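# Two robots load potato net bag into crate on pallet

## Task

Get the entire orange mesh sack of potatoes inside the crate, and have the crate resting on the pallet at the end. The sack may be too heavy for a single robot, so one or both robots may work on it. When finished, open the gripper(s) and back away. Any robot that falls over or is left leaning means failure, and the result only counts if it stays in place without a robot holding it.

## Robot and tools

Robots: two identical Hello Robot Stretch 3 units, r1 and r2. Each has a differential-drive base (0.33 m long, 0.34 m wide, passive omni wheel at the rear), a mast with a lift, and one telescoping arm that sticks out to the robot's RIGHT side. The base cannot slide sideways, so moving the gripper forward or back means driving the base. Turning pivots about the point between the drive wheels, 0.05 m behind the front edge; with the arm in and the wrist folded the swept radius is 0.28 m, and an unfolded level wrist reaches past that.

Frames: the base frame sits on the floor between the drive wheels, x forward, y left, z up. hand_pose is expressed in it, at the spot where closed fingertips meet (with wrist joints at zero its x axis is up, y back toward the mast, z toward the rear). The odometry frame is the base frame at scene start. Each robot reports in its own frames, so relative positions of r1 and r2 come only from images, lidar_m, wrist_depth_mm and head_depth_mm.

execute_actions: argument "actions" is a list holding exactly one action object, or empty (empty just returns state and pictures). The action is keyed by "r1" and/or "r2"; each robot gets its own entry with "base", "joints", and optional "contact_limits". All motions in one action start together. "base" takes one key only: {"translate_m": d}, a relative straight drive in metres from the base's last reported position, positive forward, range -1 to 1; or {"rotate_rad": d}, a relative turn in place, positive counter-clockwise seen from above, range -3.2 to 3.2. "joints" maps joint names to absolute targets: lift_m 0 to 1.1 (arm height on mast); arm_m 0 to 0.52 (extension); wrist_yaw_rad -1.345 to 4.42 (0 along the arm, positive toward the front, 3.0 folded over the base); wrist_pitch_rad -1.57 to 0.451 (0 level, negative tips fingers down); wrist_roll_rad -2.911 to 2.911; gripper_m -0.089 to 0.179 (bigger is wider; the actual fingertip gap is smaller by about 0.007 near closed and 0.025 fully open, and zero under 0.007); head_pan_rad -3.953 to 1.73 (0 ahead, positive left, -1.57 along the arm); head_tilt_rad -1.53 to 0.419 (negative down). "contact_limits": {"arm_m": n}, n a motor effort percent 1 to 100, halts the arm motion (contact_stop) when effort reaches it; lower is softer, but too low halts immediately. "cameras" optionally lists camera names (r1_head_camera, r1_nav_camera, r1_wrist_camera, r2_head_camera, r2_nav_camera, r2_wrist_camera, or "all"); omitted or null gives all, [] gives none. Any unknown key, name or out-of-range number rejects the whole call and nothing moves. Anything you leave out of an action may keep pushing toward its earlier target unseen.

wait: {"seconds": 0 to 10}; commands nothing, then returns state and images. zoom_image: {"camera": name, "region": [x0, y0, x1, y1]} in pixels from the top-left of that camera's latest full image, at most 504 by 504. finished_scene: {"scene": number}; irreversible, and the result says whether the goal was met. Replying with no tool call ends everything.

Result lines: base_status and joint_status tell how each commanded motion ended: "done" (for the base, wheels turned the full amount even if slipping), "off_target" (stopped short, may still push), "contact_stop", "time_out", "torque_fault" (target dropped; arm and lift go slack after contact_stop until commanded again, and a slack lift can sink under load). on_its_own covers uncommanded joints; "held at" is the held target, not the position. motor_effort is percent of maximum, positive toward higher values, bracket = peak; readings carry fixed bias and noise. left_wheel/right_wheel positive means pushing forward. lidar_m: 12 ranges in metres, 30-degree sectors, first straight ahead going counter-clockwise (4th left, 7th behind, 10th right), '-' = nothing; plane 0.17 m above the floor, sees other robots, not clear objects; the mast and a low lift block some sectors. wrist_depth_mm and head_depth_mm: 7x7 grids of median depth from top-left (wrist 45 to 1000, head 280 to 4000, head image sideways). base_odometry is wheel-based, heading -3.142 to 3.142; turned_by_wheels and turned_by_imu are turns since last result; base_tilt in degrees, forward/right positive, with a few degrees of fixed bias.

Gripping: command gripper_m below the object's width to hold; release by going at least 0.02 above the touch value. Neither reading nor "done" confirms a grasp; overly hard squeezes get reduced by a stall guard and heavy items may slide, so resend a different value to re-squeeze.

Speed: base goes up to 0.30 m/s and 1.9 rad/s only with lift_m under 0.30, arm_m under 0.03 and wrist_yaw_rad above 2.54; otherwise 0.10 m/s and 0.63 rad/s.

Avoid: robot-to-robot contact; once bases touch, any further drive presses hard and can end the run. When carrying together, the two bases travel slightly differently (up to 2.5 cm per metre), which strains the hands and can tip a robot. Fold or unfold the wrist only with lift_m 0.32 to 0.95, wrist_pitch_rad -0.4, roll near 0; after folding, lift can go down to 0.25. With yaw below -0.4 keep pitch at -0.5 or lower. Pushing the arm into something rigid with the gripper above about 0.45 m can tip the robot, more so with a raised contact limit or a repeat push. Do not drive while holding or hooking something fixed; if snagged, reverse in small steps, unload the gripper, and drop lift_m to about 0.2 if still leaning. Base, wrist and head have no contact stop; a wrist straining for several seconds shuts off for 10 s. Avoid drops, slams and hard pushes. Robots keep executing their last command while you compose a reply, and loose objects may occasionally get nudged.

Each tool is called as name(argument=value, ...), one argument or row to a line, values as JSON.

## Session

execute_actions(
  actions=[],
)

Scene clock: 0.00 s.
r1.base_odometry: x=+0.000 y=+0.000 heading=+0.000 (m, m, rad; r1's odometry frame)
r1.turned_by_wheels: +0.000 (rad since the last result)
r1.turned_by_imu: +0.000 (rad since the last result)
r1.base_tilt: forward=+0.3 right=-1.6 (deg)
r1.lidar_m: 0.75 0.83 0.96 0.96 1.06 1.67 4.94 4.68 3.86 1.79 0.92 0.75
r1.head_depth_mm: 670 670 670 669 669 669 669 / 682 684 682 682 680 680 680 / 696 695 696 694 694 693 695 / 709 709 708 707 707 706 706 / 721 722 722 720 721 721 719 / 736 738 734 733 734 734 734 / 750 750 750 748 749 750 750
r1.base_status: not commanded
r1.joint_positions: lift_m=+0.462 arm_m=-0.003 wrist_yaw_rad=+2.849 wrist_pitch_rad=-0.551 wrist_roll_rad=-0.015 gripper_m=+0.037 head_pan_rad=-0.016 head_tilt_rad=+0.017
r1.joint_status: not commanded
r1.motor_effort: left_wheel=+0 right_wheel=+0 lift_m=+23 arm_m=+0 wrist_yaw_rad=+2 wrist_pitch_rad=+4 wrist_roll_rad=+0 gripper_m=+0 head_pan_rad=-1 head_tilt_rad=+2 (%)
r1.hand_pose: x=+0.0381 y=+0.0548 z=+0.4463 quat_wxyz=(+0.289, +0.696, +0.093, +0.651) (m; r1's base frame)
r1.wrist_depth_mm: - 875 934 962 978 - 757 / - 948 - - - - 767 / - - - - - - 803 / 898 959 946 921 925 923 778 / 790 - 765 787 775 772 742 / 669 649 - 661 - 664 662 / 588 584 587 592 582 585 587
r2.base_odometry: x=+0.000 y=+0.000 heading=+0.000 (m, m, rad; r2's odometry frame)
r2.turned_by_wheels: +0.000 (rad since the last result)
r2.turned_by_imu: +0.000 (rad since the last result)
r2.base_tilt: forward=-1.2 right=-0.7 (deg)
r2.lidar_m: 1.05 0.88 0.86 0.93 1.37 2.78 4.02 4.84 2.83 1.28 1.00 0.99
r2.head_depth_mm: 918 928 932 943 947 954 964 / 975 976 991 992 1004 1013 1022 / 1034 1041 1052 1056 1069 1081 1089 / 1096 1114 1124 1133 1141 1149 1167 / 1176 1186 1199 1205 1221 1239 1248 / 1193 1190 1188 1176 1170 1166 1162 / 1062 1056 1055 1046 1041 1038 1033
r2.base_status: not commanded
r2.joint_positions: lift_m=+0.596 arm_m=+0.000 wrist_yaw_rad=+2.930 wrist_pitch_rad=-0.416 wrist_roll_rad=-0.016 gripper_m=+0.037 head_pan_rad=+0.019 head_tilt_rad=-0.020
r2.joint_status: not commanded
r2.motor_effort: left_wheel=-1 right_wheel=+1 lift_m=+26 arm_m=-1 wrist_yaw_rad=+1 wrist_pitch_rad=+7 wrist_roll_rad=+0 gripper_m=+0 head_pan_rad=-1 head_tilt_rad=+1 (%)
r2.hand_pose: x=+0.0260 y=+0.0747 z=+0.6094 quat_wxyz=(+0.218, +0.698, +0.074, +0.678) (m; r2's base frame)
r2.wrist_depth_mm: - - - 896 807 729 678 / - - - 977 862 782 711 / - - - - 954 855 755 / - - - - - 902 813 / - 972 - - - 973 850 / 852 877 - 887 934 840 894 / 745 738 755 754 721 765 754
pictures: r1_head_camera (sideways: a quarter turn clockwise sets it upright), r1_nav_camera (sideways: a quarter turn counterclockwise sets it upright), r1_wrist_camera, r2_head_camera (sideways: a quarter turn clockwise sets it upright), r2_nav_camera (sideways: a quarter turn counterclockwise sets it upright), r2_wrist_camera
Images, in order (width x height): r1_head_camera 896x504, r1_nav_camera 672x504, r1_wrist_camera 644x364, r2_head_camera 896x504, r2_nav_camera 672x504, r2_wrist_camera 644x364.

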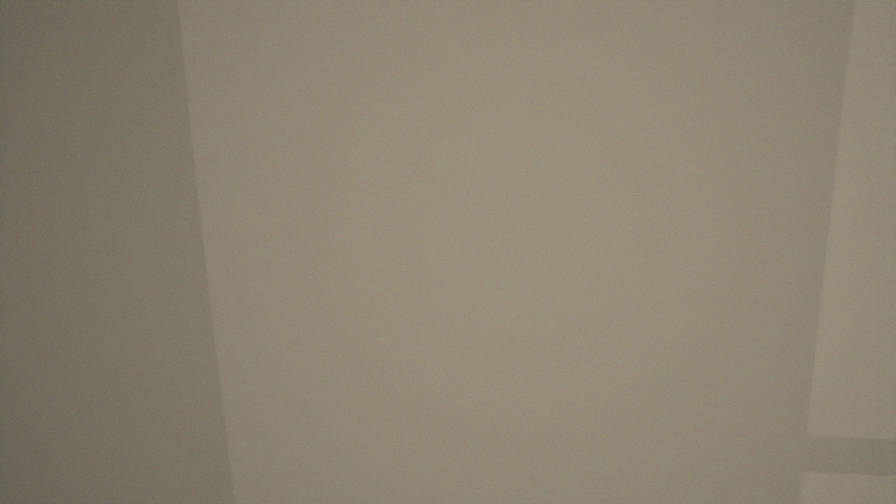

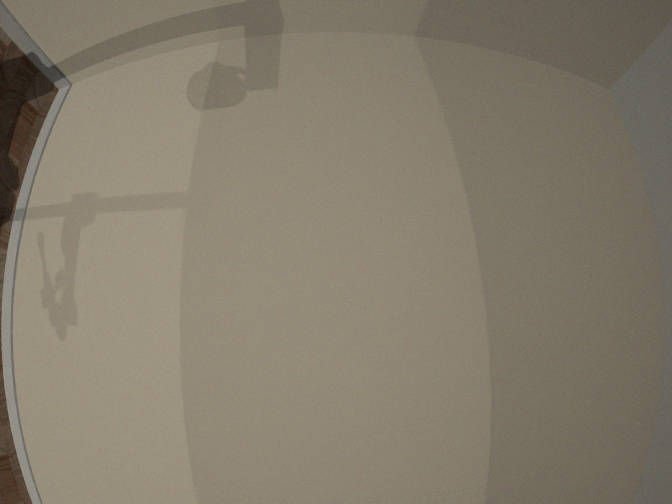

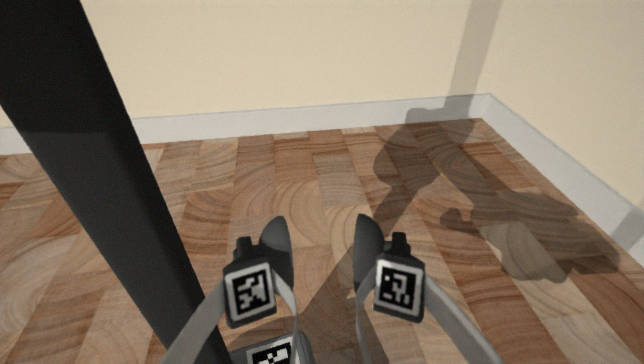

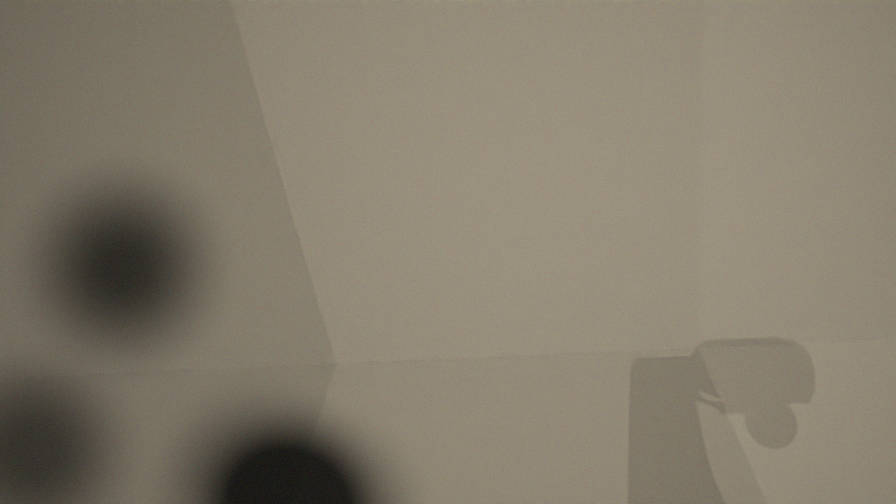

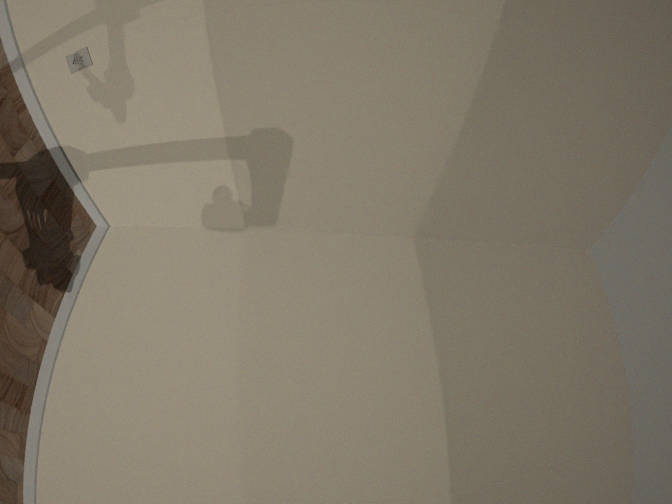

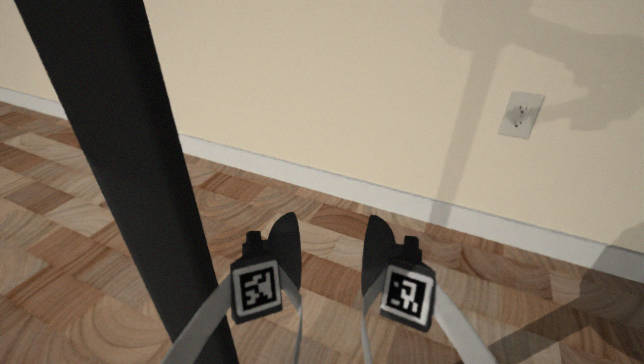

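execute_actions(
  actions=[
    {"r1":{"base":{"translate_m":-0.3},"joints":{"head_pan_rad":-2.95,"head_tilt_rad":-0.4,"lift_m":0.27,"wrist_pitch_rad":-0.4}},"r2":{"base":{"rotate_rad":-2.2},"joints":{"head_pan_rad":-0.2,"head_tilt_rad":-0.4,"lift_m":0.27}}},
  ],
  cameras=["r1_head_camera","r1_nav_camera","r2_head_camera","r2_nav_camera"],
)

Scene clock: 4.37 s.
r1.base_odometry: x=-0.300 y=+0.000 heading=+0.000 (m, m, rad; r1's odometry frame)
r1.turned_by_wheels: +0.000 (rad since the last result)
r1.turned_by_imu: -0.002 (rad since the last result)
r1.base_tilt: forward=+0.4 right=-1.5 (deg)
r1.lidar_m: 1.05 1.15 1.02 1.01 1.11 1.75 4.66 4.63 3.79 2.51 1.29 1.05
r1.head_depth_mm: - - - 3236 2207 1667 1341 / - - - 3196 2186 1663 1335 / - - - 3146 2169 1645 1327 / - - - 3110 2135 1630 1320 / - - - 3081 2129 1627 1314 / - - - 2983 2097 1617 1299 / - - - 2978 2082 1600 1294
r1.base_status: done
r1.joint_positions: lift_m=+0.270 arm_m=-0.003 wrist_yaw_rad=+2.849 wrist_pitch_rad=-0.421 wrist_roll_rad=-0.015 gripper_m=+0.037 head_pan_rad=-2.943 head_tilt_rad=-0.396
r1.joint_status: all done
r1.motor_effort: left_wheel=+0(9) right_wheel=+0(6) lift_m=+18(24) arm_m=+0(0) wrist_yaw_rad=+1(1) wrist_pitch_rad=+7(7) wrist_roll_rad=+0(1) gripper_m=+0(1) head_pan_rad=-4(43) head_tilt_rad=-2(33) (%)
r1.hand_pose: x=+0.0434 y=+0.0723 z=+0.2822 quat_wxyz=(+0.247, +0.700, +0.048, +0.668) (m; r1's base frame)
r1.wrist_depth_mm: - 920 966 987 - - - / - 963 - - - - - / - - - - - - 995 / - 768 770 748 757 750 739 / 606 631 623 606 617 601 605 / 516 - 522 506 - 504 496 / 452 - - 433 429 434 433
r2.base_odometry: x=+0.000 y=+0.000 heading=-2.200 (m, m, rad; r2's odometry frame)
r2.turned_by_wheels: -2.200 (rad since the last result)
r2.turned_by_imu: -2.176 (rad since the last result)
r2.base_tilt: forward=-1.0 right=-0.8 (deg)
r2.lidar_m: 3.96 1.41 1.03 0.99 1.02 0.90 0.86 0.89 1.22 2.73 3.88 4.86
r2.head_depth_mm: - - - 3332 2334 1771 1444 / - - - 3357 2320 1778 1452 / - - - 3349 2330 1786 1442 / - - - 3387 2351 1795 1451 / - - - 3392 2359 1786 1460 / - - - 3405 2373 1815 1452 / - - - 3444 2370 1811 1464
r2.base_status: done
r2.joint_positions: lift_m=+0.270 arm_m=+0.000 wrist_yaw_rad=+2.930 wrist_pitch_rad=-0.417 wrist_roll_rad=-0.016 gripper_m=+0.037 head_pan_rad=-0.193 head_tilt_rad=-0.396
r2.joint_status: all done
r2.motor_effort: left_wheel=+6(14) right_wheel=-5(8) lift_m=+22(24) arm_m=-1(1) wrist_yaw_rad=+0(0) wrist_pitch_rad=+8(8) wrist_roll_rad=+0(0) gripper_m=+0(1) head_pan_rad=-6(31) head_tilt_rad=-2(27) (%)
r2.hand_pose: x=+0.0260 y=+0.0746 z=+0.2832 quat_wxyz=(+0.218, +0.698, +0.074, +0.678) (m; r2's base frame)
r2.wrist_depth_mm: - 881 909 953 - - - / 902 - 982 - - - - / 862 - 920 880 901 891 919 / 699 - 669 687 700 702 703 / 549 534 576 577 582 579 570 / 475 489 - 493 496 471 492 / - - - - 408 421 414
pictures: r1_head_camera (sideways: a quarter turn clockwise sets it upright), r1_nav_camera (sideways: a quarter turn counterclockwise sets it upright), r2_head_camera (sideways: a quarter turn clockwise sets it upright), r2_nav_camera (sideways: a quarter turn counterclockwise sets it upright)
Images, in order (width x height): r1_head_camera 896x504, r1_nav_camera 672x504, r2_head_camera 896x504, r2_nav_camera 672x504.

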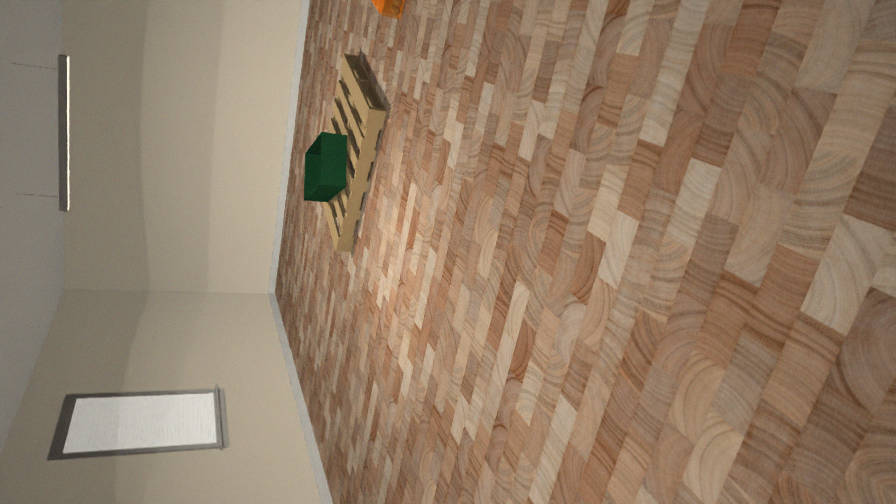

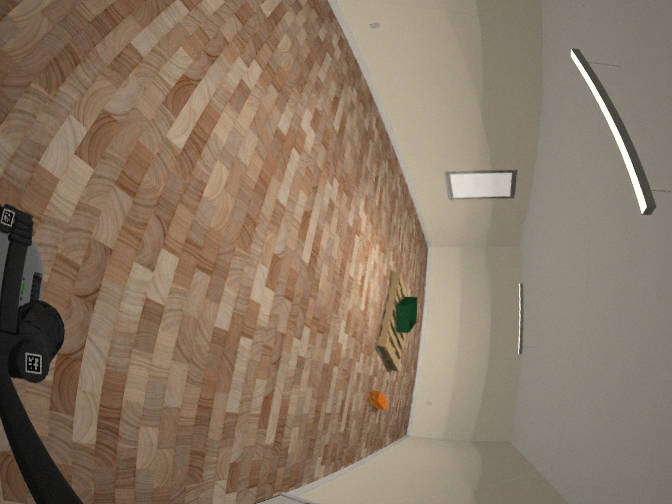

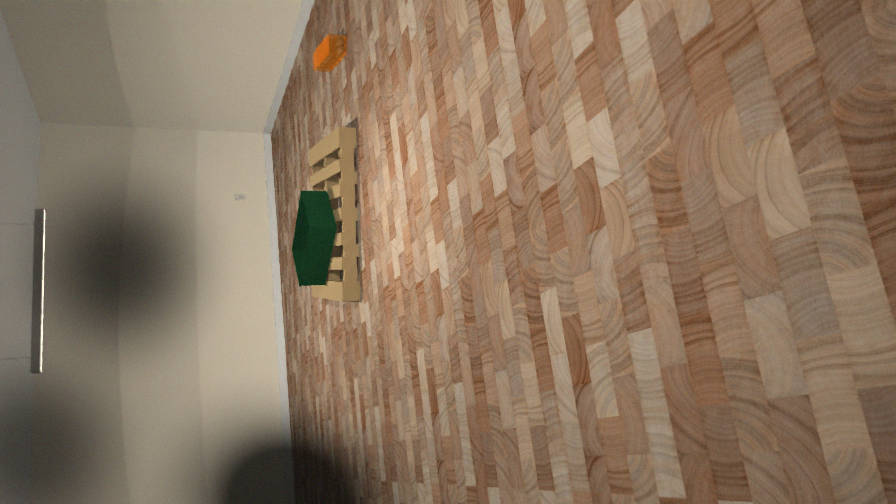

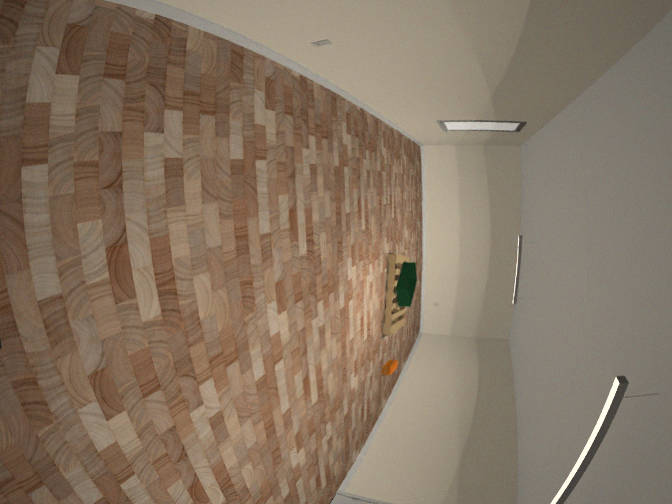

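zoom_image(
  camera="r2_head_camera",
  region=[260, 20, 420, 320],
)

zoom_image(
  camera="r1_head_camera",
  region=[280, 0, 430, 270],
)

Region (260, 20, 420, 320) of r2_head_camera's 896x504 image, scaled by 1.680, with more detail than that image has; it fills the left 269 columns of this view, and the rest is white.

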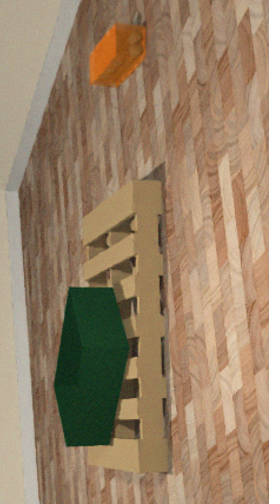

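Region (280, 0, 430, 270) of r1_head_camera's 896x504 image, scaled by 1.867, with more detail than that image has.

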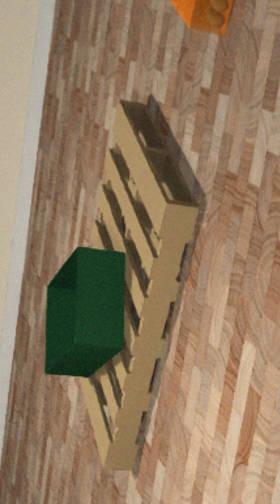

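execute_actions(
  actions=[
    {"r1":{"base":{"rotate_rad":-0.29}},"r2":{"base":{"rotate_rad":-0.615}}},
  ],
  cameras=[],
)

execute_actions(
  actions=[
    {"r1":{"base":{"translate_m":-1.0}},"r2":{"base":{"translate_m":1.0}}},
  ],
  cameras=[],
)

execute_actions(
  actions=[
    {"r1":{"base":{"translate_m":-1.0}},"r2":{"base":{"translate_m":1.0}}},
  ],
  cameras=[],
)

execute_actions(
  actions=[
    {"r1":{"base":{"translate_m":-1.0},"joints":{"head_pan_rad":-2.6,"head_tilt_rad":-0.7}},"r2":{"base":{"translate_m":1.0},"joints":{"head_pan_rad":0.5,"head_tilt_rad":-0.6}}},
  ],
  cameras=["r1_head_camera","r1_nav_camera","r2_head_camera","r2_nav_camera"],
)

Scene clock: 7.23 s.
r1.base_odometry: x=-0.300 y=+0.000 heading=-0.290 (m, m, rad; r1's odometry frame)
r1.turned_by_wheels: -0.290 (rad since the last result)
r1.turned_by_imu: -0.292 (rad since the last result)
r1.base_tilt: forward=+0.4 right=-1.7 (deg)
r1.lidar_m: 1.05 1.06 1.09 1.01 1.02 1.29 2.73 4.63 4.07 2.74 1.70 1.13
r1.head_depth_mm: - - 3846 3151 2192 1681 1343 / - - - 3172 2189 1660 1337 / - - - 3143 2152 1642 1327 / - - - 3100 2140 1633 1316 / - - - 3064 2134 1618 1312 / - - - 3010 2095 1613 1301 / - - - 2986 2085 1599 1303
r1.base_status: done
r1.joint_positions: lift_m=+0.270 arm_m=-0.003 wrist_yaw_rad=+2.849 wrist_pitch_rad=-0.421 wrist_roll_rad=-0.015 gripper_m=+0.037 head_pan_rad=-2.943 head_tilt_rad=-0.396
r1.joint_status: not commanded
r1.motor_effort: left_wheel=+6(14) right_wheel=-5(11) lift_m=+18(18) arm_m=+0(0) wrist_yaw_rad=+1(1) wrist_pitch_rad=+7(7) wrist_roll_rad=+0(0) gripper_m=+0(0) head_pan_rad=-4(4) head_tilt_rad=-2(2) (%)
r1.hand_pose: x=+0.0434 y=+0.0723 z=+0.2822 quat_wxyz=(+0.247, +0.700, +0.048, +0.668) (m; r1's base frame)
r1.wrist_depth_mm: - 855 936 - - - 846 / - 909 - - - - 874 / - 967 - - - - 897 / - 770 774 770 773 748 760 / 601 631 615 607 621 598 602 / 517 - 522 506 - 501 501 / 451 - - 434 436 431 430
r2.base_odometry: x=+0.000 y=+0.000 heading=-2.814 (m, m, rad; r2's odometry frame)
r2.turned_by_wheels: -0.615 (rad since the last result)
r2.turned_by_imu: -0.608 (rad since the last result)
r2.base_tilt: forward=-1.2 right=-0.8 (deg)
r2.lidar_m: 4.81 4.80 1.57 1.06 0.99 1.00 0.93 0.86 0.88 1.12 2.45 3.79
r2.head_depth_mm: 3499 3668 3859 3311 2308 1764 1443 / 3678 3973 - 3311 2324 1775 1446 / 3934 - - 3352 2326 1787 1452 / - - - 3386 2343 1781 1450 / - - - 3424 2333 1803 1450 / - - - 3408 2370 1803 1458 / - - - 3500 2353 1798 1459
r2.base_status: done
r2.joint_positions: lift_m=+0.270 arm_m=+0.000 wrist_yaw_rad=+2.930 wrist_pitch_rad=-0.417 wrist_roll_rad=-0.016 gripper_m=+0.037 head_pan_rad=-0.193 head_tilt_rad=-0.396
r2.joint_status: not commanded
r2.motor_effort: left_wheel=+6(12) right_wheel=-5(9) lift_m=+21(21) arm_m=-1(1) wrist_yaw_rad=+0(0) wrist_pitch_rad=+8(8) wrist_roll_rad=+0(0) gripper_m=+0(0) head_pan_rad=-5(4) head_tilt_rad=-2(2) (%)
r2.hand_pose: x=+0.0260 y=+0.0746 z=+0.2832 quat_wxyz=(+0.218, +0.698, +0.074, +0.678) (m; r2's base frame)
r2.wrist_depth_mm: - 919 - - - - - / 760 - - - - - - / 768 - 881 891 934 899 930 / 694 - 688 689 700 702 712 / 559 546 580 566 578 565 574 / 475 488 - 483 491 475 485 / - - - - 404 414 418
pictures: none
No camera images: the call's "cameras" was empty. Leave "cameras" out to get every camera's image.

Scene clock: 12.30 s.
r1.base_odometry: x=-1.258 y=+0.285 heading=-0.290 (m, m, rad; r1's odometry frame)
r1.turned_by_wheels: +0.000 (rad since the last result)
r1.turned_by_imu: -0.006 (rad since the last result)
r1.base_tilt: forward=+0.3 right=-1.5 (deg)
r1.lidar_m: 2.05 1.45 0.96 0.88 0.89 1.10 2.35 3.73 4.21 2.47 2.30 2.22
r1.head_depth_mm: 3791 3535 3286 2909 2209 1670 1353 / - - - 3213 2187 1655 1333 / - - - 3153 2158 1664 1327 / - - - 3107 2136 1647 1319 / - - - 3066 2123 1615 1308 / - - - 3036 2106 1611 1303 / - - - 3009 2077 1599 1302
r1.base_status: done
r1.joint_positions: lift_m=+0.270 arm_m=-0.003 wrist_yaw_rad=+2.849 wrist_pitch_rad=-0.421 wrist_roll_rad=-0.015 gripper_m=+0.037 head_pan_rad=-2.943 head_tilt_rad=-0.396
r1.joint_status: not commanded
r1.motor_effort: left_wheel=+6(12) right_wheel=-5(12) lift_m=+18(18) arm_m=+0(0) wrist_yaw_rad=+1(1) wrist_pitch_rad=+7(8) wrist_roll_rad=+1(1) gripper_m=+0(0) head_pan_rad=-4(4) head_tilt_rad=-2(3) (%)
r1.hand_pose: x=+0.0434 y=+0.0723 z=+0.2823 quat_wxyz=(+0.247, +0.700, +0.047, +0.668) (m; r1's base frame)
r1.wrist_depth_mm: - 738 830 940 - - - / - 808 886 - - - - / - 849 936 - - - - / - 774 761 769 762 770 756 / 613 633 616 619 607 610 597 / 508 - 528 510 - 505 505 / 449 - - 433 430 430 433
r2.base_odometry: x=-0.947 y=-0.322 heading=-2.814 (m, m, rad; r2's odometry frame)
r2.turned_by_wheels: +0.000 (rad since the last result)
r2.turned_by_imu: +0.001 (rad since the last result)
r2.base_tilt: forward=-1.0 right=-0.8 (deg)
r2.lidar_m: 4.10 3.91 2.50 1.68 1.57 1.59 1.79 1.67 1.70 2.17 2.30 2.30
r2.head_depth_mm: 2898 3044 3278 3340 2317 1785 1432 / 3115 3259 3528 3345 2310 1770 1439 / 3314 3510 3807 3344 2325 1778 1455 / 3559 3829 - 3403 2362 1799 1461 / 3898 - - 3393 2326 1794 1453 / - - - 3397 2328 1790 1463 / - - - 3449 2377 1798 1451
r2.base_status: done
r2.joint_positions: lift_m=+0.270 arm_m=+0.000 wrist_yaw_rad=+2.930 wrist_pitch_rad=-0.417 wrist_roll_rad=-0.016 gripper_m=+0.037 head_pan_rad=-0.193 head_tilt_rad=-0.396
r2.joint_status: not commanded
r2.motor_effort: left_wheel=+5(15) right_wheel=-5(9) lift_m=+22(22) arm_m=-1(1) wrist_yaw_rad=+0(0) wrist_pitch_rad=+7(8) wrist_roll_rad=+0(0) gripper_m=+0(1) head_pan_rad=-4(5) head_tilt_rad=-3(2) (%)
r2.hand_pose: x=+0.0259 y=+0.0746 z=+0.2832 quat_wxyz=(+0.218, +0.698, +0.074, +0.678) (m; r2's base frame)
r2.wrist_depth_mm: - - - - - - - / - - - - - - - / 893 - 887 886 901 886 912 / 695 - 702 712 692 694 712 / 551 543 583 564 589 559 572 / 468 492 - 480 494 473 480 / - - - - 403 415 418
pictures: none
No camera images: the call's "cameras" was empty. Leave "cameras" out to get every camera's image.

Scene clock: 17.37 s.
r1.base_odometry: x=-2.217 y=+0.571 heading=-0.289 (m, m, rad; r1's odometry frame)
r1.turned_by_wheels: +0.000 (rad since the last result)
r1.turned_by_imu: -0.006 (rad since the last result)
r1.base_tilt: forward=+0.4 right=-1.6 (deg)
r1.lidar_m: 3.04 1.25 0.80 0.73 0.74 0.95 1.98 2.88 4.39 4.01 1.90 3.30
r1.head_depth_mm: 3154 2939 2768 2599 2167 1659 1337 / - - - 3198 2166 1654 1332 / - - - 3158 2158 1643 1332 / - - - 3094 2130 1636 1317 / - - - 3088 2141 1625 1312 / - - - 2835 2097 1613 1299 / - - - 2756 2071 1605 1294
r1.base_status: done
r1.joint_positions: lift_m=+0.270 arm_m=-0.003 wrist_yaw_rad=+2.849 wrist_pitch_rad=-0.421 wrist_roll_rad=-0.015 gripper_m=+0.037 head_pan_rad=-2.943 head_tilt_rad=-0.396
r1.joint_status: not commanded
r1.motor_effort: left_wheel=+7(12) right_wheel=-6(11) lift_m=+18(18) arm_m=+0(0) wrist_yaw_rad=+1(1) wrist_pitch_rad=+7(7) wrist_roll_rad=+1(1) gripper_m=+0(0) head_pan_rad=-3(4) head_tilt_rad=-2(2) (%)
r1.hand_pose: x=+0.0434 y=+0.0723 z=+0.2823 quat_wxyz=(+0.247, +0.700, +0.047, +0.668) (m; r1's base frame)
r1.wrist_depth_mm: - 631 700 773 923 - - / - 668 752 867 995 - - / - 744 799 910 973 - - / - 759 774 779 765 765 747 / 610 629 621 615 620 599 607 / 511 - 534 513 - 506 502 / 453 - - 432 433 435 427
r2.base_odometry: x=-1.894 y=-0.643 heading=-2.814 (m, m, rad; r2's odometry frame)
r2.turned_by_wheels: +0.000 (rad since the last result)
r2.turned_by_imu: +0.001 (rad since the last result)
r2.base_tilt: forward=-1.2 right=-0.8 (deg)
r2.lidar_m: 3.33 3.02 3.41 2.31 2.16 2.19 2.66 2.48 2.52 2.78 2.57 1.89
r2.head_depth_mm: 2350 2523 2625 2707 2042 1774 1441 / 2539 2688 2860 2989 2251 1775 1452 / 2683 2870 3068 3184 2322 1780 1452 / 2882 3066 3355 3365 2349 1782 1449 / 3146 3394 3633 3433 2326 1796 1450 / 3384 3708 - 3415 2354 1800 1455 / 3714 - - 3403 2374 1804 1452
r2.base_status: done
r2.joint_positions: lift_m=+0.270 arm_m=+0.000 wrist_yaw_rad=+2.930 wrist_pitch_rad=-0.417 wrist_roll_rad=-0.016 gripper_m=+0.037 head_pan_rad=-0.193 head_tilt_rad=-0.396
r2.joint_status: not commanded
r2.motor_effort: left_wheel=+6(15) right_wheel=-4(8) lift_m=+22(22) arm_m=-1(1) wrist_yaw_rad=+0(0) wrist_pitch_rad=+8(8) wrist_roll_rad=+0(0) gripper_m=+0(0) head_pan_rad=-5(5) head_tilt_rad=-1(2) (%)
r2.hand_pose: x=+0.0259 y=+0.0746 z=+0.2832 quat_wxyz=(+0.218, +0.698, +0.074, +0.678) (m; r2's base frame)
r2.wrist_depth_mm: - - - - - - - / - - - - - - - / 861 - 901 895 917 926 903 / 675 - 694 700 697 708 698 / 563 536 584 573 580 561 565 / 479 482 - 491 491 475 484 / - - - - 403 413 420
pictures: none
No camera images: the call's "cameras" was empty. Leave "cameras" out to get every camera's image.

Scene clock: 22.43 s.
r1.base_odometry: x=-3.175 y=+0.856 heading=-0.289 (m, m, rad; r1's odometry frame)
r1.turned_by_wheels: +0.000 (rad since the last result)
r1.turned_by_imu: -0.006 (rad since the last result)
r1.base_tilt: forward=+0.3 right=-1.5 (deg)
r1.lidar_m: 4.03 1.00 0.67 0.62 0.62 0.77 1.60 2.55 2.11 4.13 1.55 4.40
r1.head_depth_mm: 3800 3779 2628 1983 1590 1342 1149 / - 3735 2577 1906 1584 1328 1144 / - 3729 2538 1881 1572 1324 1140 / - 3701 2392 1932 1563 1315 1135 / - 3586 2267 1914 1556 1308 1129 / - 3563 2234 1837 1544 1298 1127 / - 3478 2146 1887 1536 1297 1123
r1.base_status: done
r1.joint_positions: lift_m=+0.270 arm_m=-0.003 wrist_yaw_rad=+2.849 wrist_pitch_rad=-0.421 wrist_roll_rad=-0.015 gripper_m=+0.037 head_pan_rad=-2.607 head_tilt_rad=-0.692
r1.joint_status: all done
r1.motor_effort: left_wheel=+6(12) right_wheel=-5(12) lift_m=+18(18) arm_m=+0(0) wrist_yaw_rad=+1(1) wrist_pitch_rad=+7(7) wrist_roll_rad=+0(1) gripper_m=+0(1) head_pan_rad=+3(29) head_tilt_rad=-5(31) (%)
r1.hand_pose: x=+0.0434 y=+0.0723 z=+0.2823 quat_wxyz=(+0.247, +0.700, +0.047, +0.668) (m; r1's base frame)
r1.wrist_depth_mm: - 543 596 662 756 865 - / - 574 646 725 846 947 - / - 619 675 778 900 998 - / - 670 701 765 758 751 747 / 591 624 624 611 624 608 595 / 517 - 534 511 - 508 505 / 456 - - 434 428 434 429
r2.base_odometry: x=-2.840 y=-0.966 heading=-2.814 (m, m, rad; r2's odometry frame)
r2.turned_by_wheels: +0.000 (rad since the last result)
r2.turned_by_imu: +0.001 (rad since the last result)
r2.base_tilt: forward=-1.0 right=-0.8 (deg)
r2.lidar_m: 2.59 2.21 2.49 2.93 2.74 2.77 3.53 3.27 3.20 2.12 1.98 1.54
r2.head_depth_mm: 3760 3857 3202 2299 1817 1485 1266 / - - 3182 2305 1822 1498 1272 / - - 3200 2307 1824 1484 1267 / - - 3026 2275 1826 1496 1267 / - - 2993 2282 1811 1498 1277 / - - 2707 2282 1830 1500 1269 / - - 2767 2284 1836 1498 1268
r2.base_status: done
r2.joint_positions: lift_m=+0.270 arm_m=+0.000 wrist_yaw_rad=+2.930 wrist_pitch_rad=-0.417 wrist_roll_rad=-0.016 gripper_m=+0.037 head_pan_rad=+0.493 head_tilt_rad=-0.593
r2.joint_status: all done
r2.motor_effort: left_wheel=+6(15) right_wheel=-5(9) lift_m=+21(21) arm_m=-1(1) wrist_yaw_rad=+0(1) wrist_pitch_rad=+8(8) wrist_roll_rad=+0(0) gripper_m=+1(0) head_pan_rad=+4(54) head_tilt_rad=-4(18) (%)
r2.hand_pose: x=+0.0259 y=+0.0746 z=+0.2832 quat_wxyz=(+0.218, +0.698, +0.074, +0.678) (m; r2's base frame)
r2.wrist_depth_mm: - - - - - - - / - - - - - - - / 880 - 873 904 908 926 922 / 690 - 700 685 710 693 711 / 572 547 585 571 591 570 566 / 470 492 - 478 492 484 486 / - - - - 403 415 416
pictures: r1_head_camera (sideways: a quarter turn clockwise sets it upright), r1_nav_camera (sideways: a quarter turn counterclockwise sets it upright), r2_head_camera (sideways: a quarter turn clockwise sets it upright), r2_nav_camera (sideways: a quarter turn counterclockwise sets it upright)
Images, in order (width x height): r1_head_camera 896x504, r1_nav_camera 672x504, r2_head_camera 896x504, r2_nav_camera 672x504.

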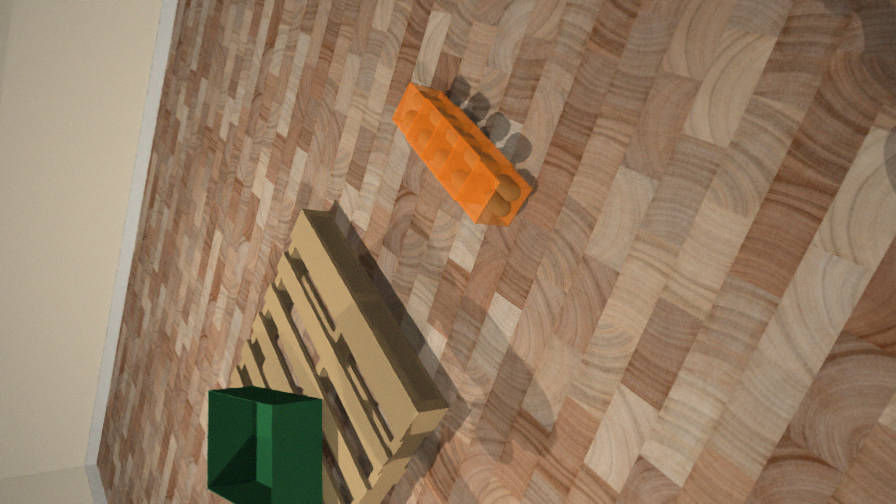

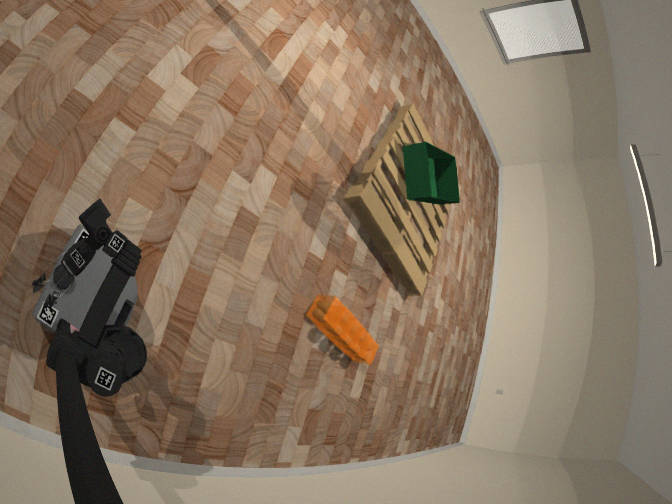

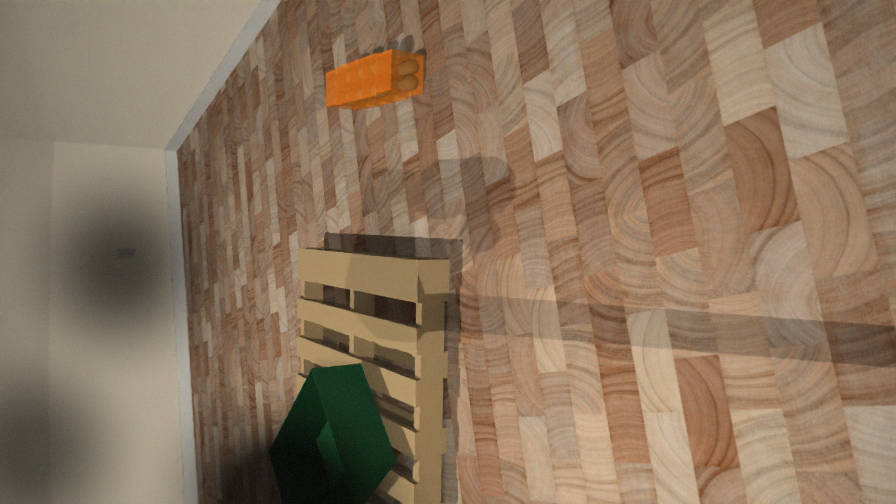

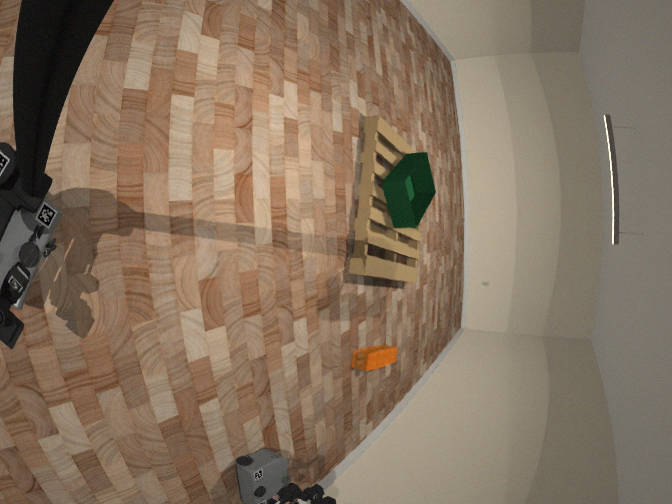

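zoom_image(
  camera="r1_head_camera",
  region=[370, 60, 560, 250],
)

zoom_image(
  camera="r1_head_camera",
  region=[180, 190, 494, 504],
)

zoom_image(
  camera="r2_head_camera",
  region=[240, 220, 524, 504],
)

zoom_image(
  camera="r2_head_camera",
  region=[310, 20, 450, 130],
)

Region (370, 60, 560, 250) of r1_head_camera's 896x504 image, scaled by 2.653, with more detail than that image has.

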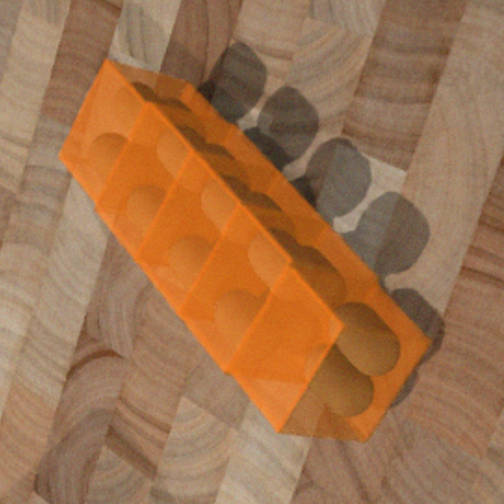

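Region (180, 190, 494, 504) of r1_head_camera's 896x504 image, scaled by 1.605, with more detail than that image has.

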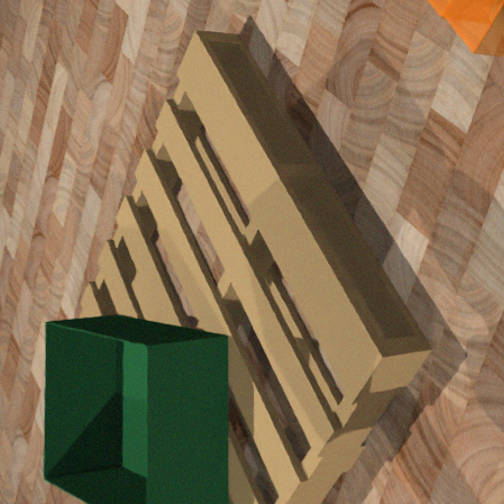

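Region (240, 220, 524, 504) of r2_head_camera's 896x504 image, scaled by 1.775, with more detail than that image has.

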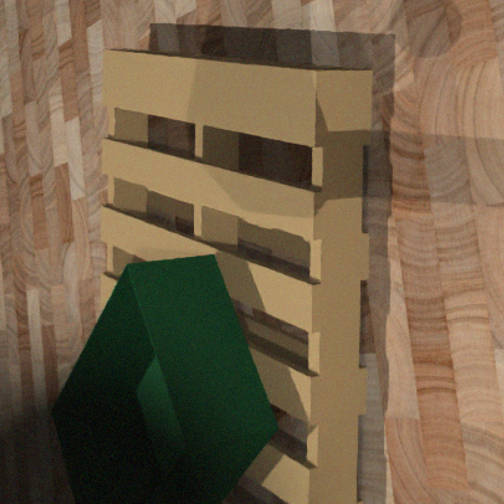

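Region (310, 20, 450, 130) of r2_head_camera's 896x504 image, scaled by 3.600, with more detail than that image has; it fills the top 396 rows of this view, and the rest is white.

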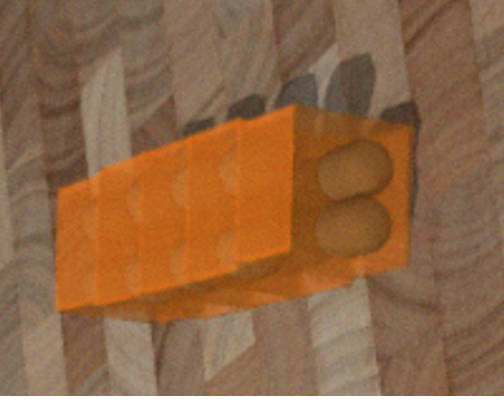

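execute_actions(
  actions=[
    {"r1":{"base":{"translate_m":-1.0},"joints":{"lift_m":0.292}},"r2":{"base":{"translate_m":1.0},"joints":{"lift_m":0.292}}},
  ],
  cameras=[],
)

execute_actions(
  actions=[
    {"r1":{"base":{"translate_m":-1.0},"joints":{"head_pan_rad":-1.2,"head_tilt_rad":-1.0}},"r2":{"base":{"translate_m":0.81},"joints":{"head_pan_rad":1.0,"head_tilt_rad":-1.0}}},
  ],
  cameras=["r1_head_camera","r2_head_camera"],
)

Scene clock: 29.40 s.
r1.base_odometry: x=-4.134 y=+1.140 heading=-0.289 (m, m, rad; r1's odometry frame)
r1.turned_by_wheels: +0.000 (rad since the last result)
r1.turned_by_imu: -0.006 (rad since the last result)
r1.base_tilt: forward=+0.3 right=-1.7 (deg)
r1.lidar_m: 4.83 0.80 0.52 0.47 0.48 0.59 1.20 3.77 1.59 1.62 4.34 1.30
r1.head_depth_mm: 2990 3326 2603 1981 1597 1347 1153 / 3123 3337 2568 1959 1582 1327 1145 / 3217 3462 2552 1947 1587 1328 1133 / 3398 3578 2498 1935 1562 1317 1138 / 3547 3543 2491 1907 1557 1248 1132 / 3725 3536 2461 1808 1543 1260 1104 / - 3478 2445 1749 1541 1298 1080
r1.base_status: done
r1.joint_positions: lift_m=+0.292 arm_m=-0.003 wrist_yaw_rad=+2.849 wrist_pitch_rad=-0.420 wrist_roll_rad=-0.015 gripper_m=+0.037 head_pan_rad=-2.607 head_tilt_rad=-0.692
r1.joint_status: all done
r1.motor_effort: left_wheel=+6(12) right_wheel=-5(12) lift_m=+27(31) arm_m=+0(0) wrist_yaw_rad=+1(1) wrist_pitch_rad=+7(7) wrist_roll_rad=+0(0) gripper_m=+0(0) head_pan_rad=+4(4) head_tilt_rad=-5(5) (%)
r1.hand_pose: x=+0.0434 y=+0.0724 z=+0.3039 quat_wxyz=(+0.247, +0.700, +0.047, +0.668) (m; r1's base frame)
r1.wrist_depth_mm: - 421 463 522 594 700 858 / - 446 496 565 650 767 980 / - 483 534 619 727 866 - / - 534 586 671 762 803 790 / 479 563 601 649 656 635 629 / 501 - 559 538 - 528 525 / 461 - - 457 450 456 456
r2.base_odometry: x=-3.787 y=-1.288 heading=-2.813 (m, m, rad; r2's odometry frame)
r2.turned_by_wheels: +0.000 (rad since the last result)
r2.turned_by_imu: +0.001 (rad since the last result)
r2.base_tilt: forward=-1.1 right=-0.7 (deg)
r2.lidar_m: 1.29 4.04 1.61 3.55 3.30 3.34 4.31 4.08 2.27 1.53 1.43 1.45
r2.head_depth_mm: 2591 2688 2792 2290 1771 1496 1265 / 3180 3335 3162 2299 1809 1498 1265 / - - 3170 2312 1753 1493 1269 / - - 3244 2318 1824 1491 1265 / - - 3174 2326 1815 1485 1271 / - - 3192 2157 1772 1492 1271 / 3899 - 3221 2224 1642 1471 1277
r2.base_status: done
r2.joint_positions: lift_m=+0.292 arm_m=+0.000 wrist_yaw_rad=+2.930 wrist_pitch_rad=-0.417 wrist_roll_rad=-0.016 gripper_m=+0.037 head_pan_rad=+0.493 head_tilt_rad=-0.594
r2.joint_status: all done
r2.motor_effort: left_wheel=+6(14) right_wheel=-4(10) lift_m=+31(32) arm_m=-1(1) wrist_yaw_rad=+0(0) wrist_pitch_rad=+8(8) wrist_roll_rad=+0(0) gripper_m=+0(0) head_pan_rad=+4(4) head_tilt_rad=-3(2) (%)
r2.hand_pose: x=+0.0259 y=+0.0745 z=+0.3047 quat_wxyz=(+0.218, +0.698, +0.074, +0.678) (m; r2's base frame)
r2.wrist_depth_mm: - - - - - - - / - - - - - - - / 943 - 940 933 938 942 972 / 706 - 723 732 732 730 755 / 576 576 612 591 626 604 609 / 489 503 - 516 527 505 507 / 448 - - 430 424 441 436
pictures: none
No camera images: the call's "cameras" was empty. Leave "cameras" out to get every camera's image.

Scene clock: 34.40 s.
r1.base_odometry: x=-5.093 y=+1.425 heading=-0.288 (m, m, rad; r1's odometry frame)
r1.turned_by_wheels: +0.000 (rad since the last result)
r1.turned_by_imu: -0.006 (rad since the last result)
r1.base_tilt: forward=+0.5 right=-1.5 (deg)
r1.lidar_m: 2.69 0.55 0.36 0.32 0.33 0.40 0.81 2.75 3.38 1.70 1.64 1.38
r1.head_depth_mm: 2470 1855 1687 1512 1338 1198 1082 / 2048 1799 1598 1503 1330 1191 1083 / 2020 1767 1627 1497 1320 1204 - / 2362 1804 1638 1481 1327 1200 - / 2378 1892 1668 1481 1309 1181 1085 / 2380 1982 1678 1483 1282 1175 1069 / 2372 1972 1685 1389 1304 1172 1064
r1.base_status: done
r1.joint_positions: lift_m=+0.292 arm_m=-0.003 wrist_yaw_rad=+2.849 wrist_pitch_rad=-0.420 wrist_roll_rad=-0.015 gripper_m=+0.037 head_pan_rad=-1.207 head_tilt_rad=-0.987
r1.joint_status: all done
r1.motor_effort: left_wheel=+5(11) right_wheel=-5(12) lift_m=+27(27) arm_m=+0(0) wrist_yaw_rad=+1(1) wrist_pitch_rad=+7(6) wrist_roll_rad=+0(1) gripper_m=+0(0) head_pan_rad=+4(44) head_tilt_rad=-7(36) (%)
r1.hand_pose: x=+0.0434 y=+0.0724 z=+0.3039 quat_wxyz=(+0.247, +0.700, +0.047, +0.668) (m; r1's base frame)
r1.wrist_depth_mm: - 297 329 377 426 500 609 / - 320 353 401 471 553 699 / - 346 383 432 517 621 777 / - 376 413 479 574 700 796 / 341 405 444 522 605 640 640 / 369 - 457 533 - 538 530 / 389 - - 456 452 461 457
r2.base_odometry: x=-4.554 y=-1.549 heading=-2.813 (m, m, rad; r2's odometry frame)
r2.turned_by_wheels: +0.000 (rad since the last result)
r2.turned_by_imu: +0.001 (rad since the last result)
r2.base_tilt: forward=-1.0 right=-0.9 (deg)
r2.lidar_m: 1.23 2.70 4.03 1.34 3.78 3.84 4.90 4.73 1.52 1.02 0.95 0.97
r2.head_depth_mm: 2437 2047 1759 1539 1380 1245 1122 / 2454 2038 1755 1441 1330 1240 1123 / 2435 2041 1751 1545 1298 1231 1121 / 2456 2031 1741 1533 1364 1226 1130 / 2437 2026 1674 1514 1360 1232 1150 / 2385 1896 1586 1526 1362 1228 1142 / 2387 1891 1622 1440 1356 1227 1147
r2.base_status: done
r2.joint_positions: lift_m=+0.292 arm_m=+0.000 wrist_yaw_rad=+2.930 wrist_pitch_rad=-0.417 wrist_roll_rad=-0.016 gripper_m=+0.037 head_pan_rad=+0.993 head_tilt_rad=-0.988
r2.joint_status: all done
r2.motor_effort: left_wheel=+6(15) right_wheel=-5(8) lift_m=+29(30) arm_m=-1(1) wrist_yaw_rad=+0(0) wrist_pitch_rad=+8(9) wrist_roll_rad=+0(0) gripper_m=+0(1) head_pan_rad=+5(44) head_tilt_rad=-5(29) (%)
r2.hand_pose: x=+0.0259 y=+0.0745 z=+0.3047 quat_wxyz=(+0.218, +0.698, +0.074, +0.678) (m; r2's base frame)
r2.wrist_depth_mm: - - - - - - - / - - - - - - - / 904 - 868 951 920 980 959 / 708 - 703 714 736 713 591 / 593 578 604 590 626 549 561 / 498 505 - 521 522 505 512 / 446 - - 437 427 435 438
pictures: r1_head_camera (sideways: a quarter turn clockwise sets it upright), r2_head_camera (sideways: a quarter turn clockwise sets it upright)
Images, in order (width x height): r1_head_camera 896x504, r2_head_camera 896x504.

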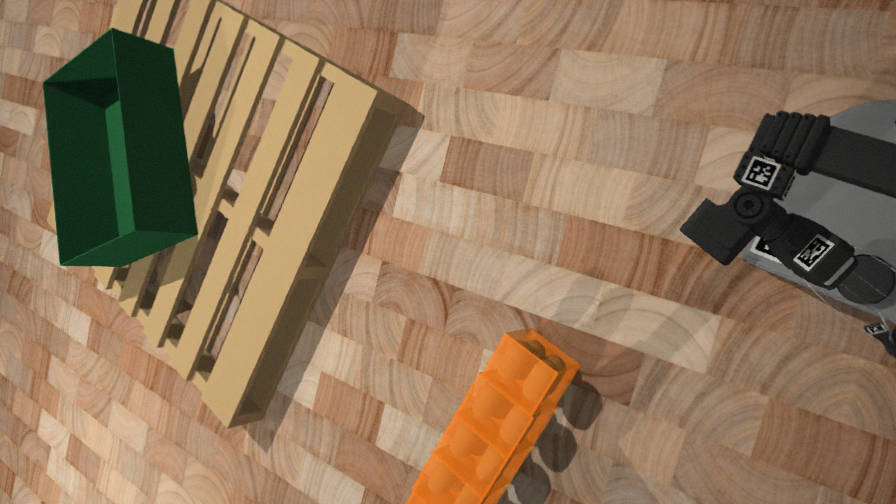

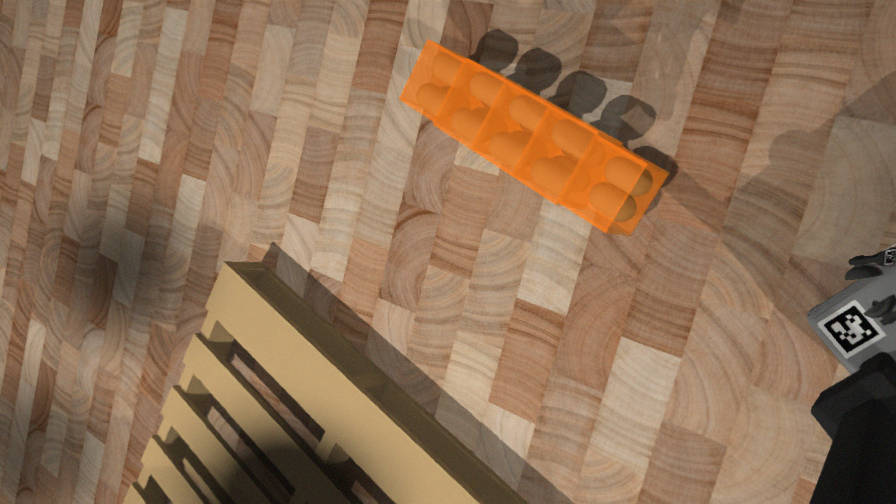

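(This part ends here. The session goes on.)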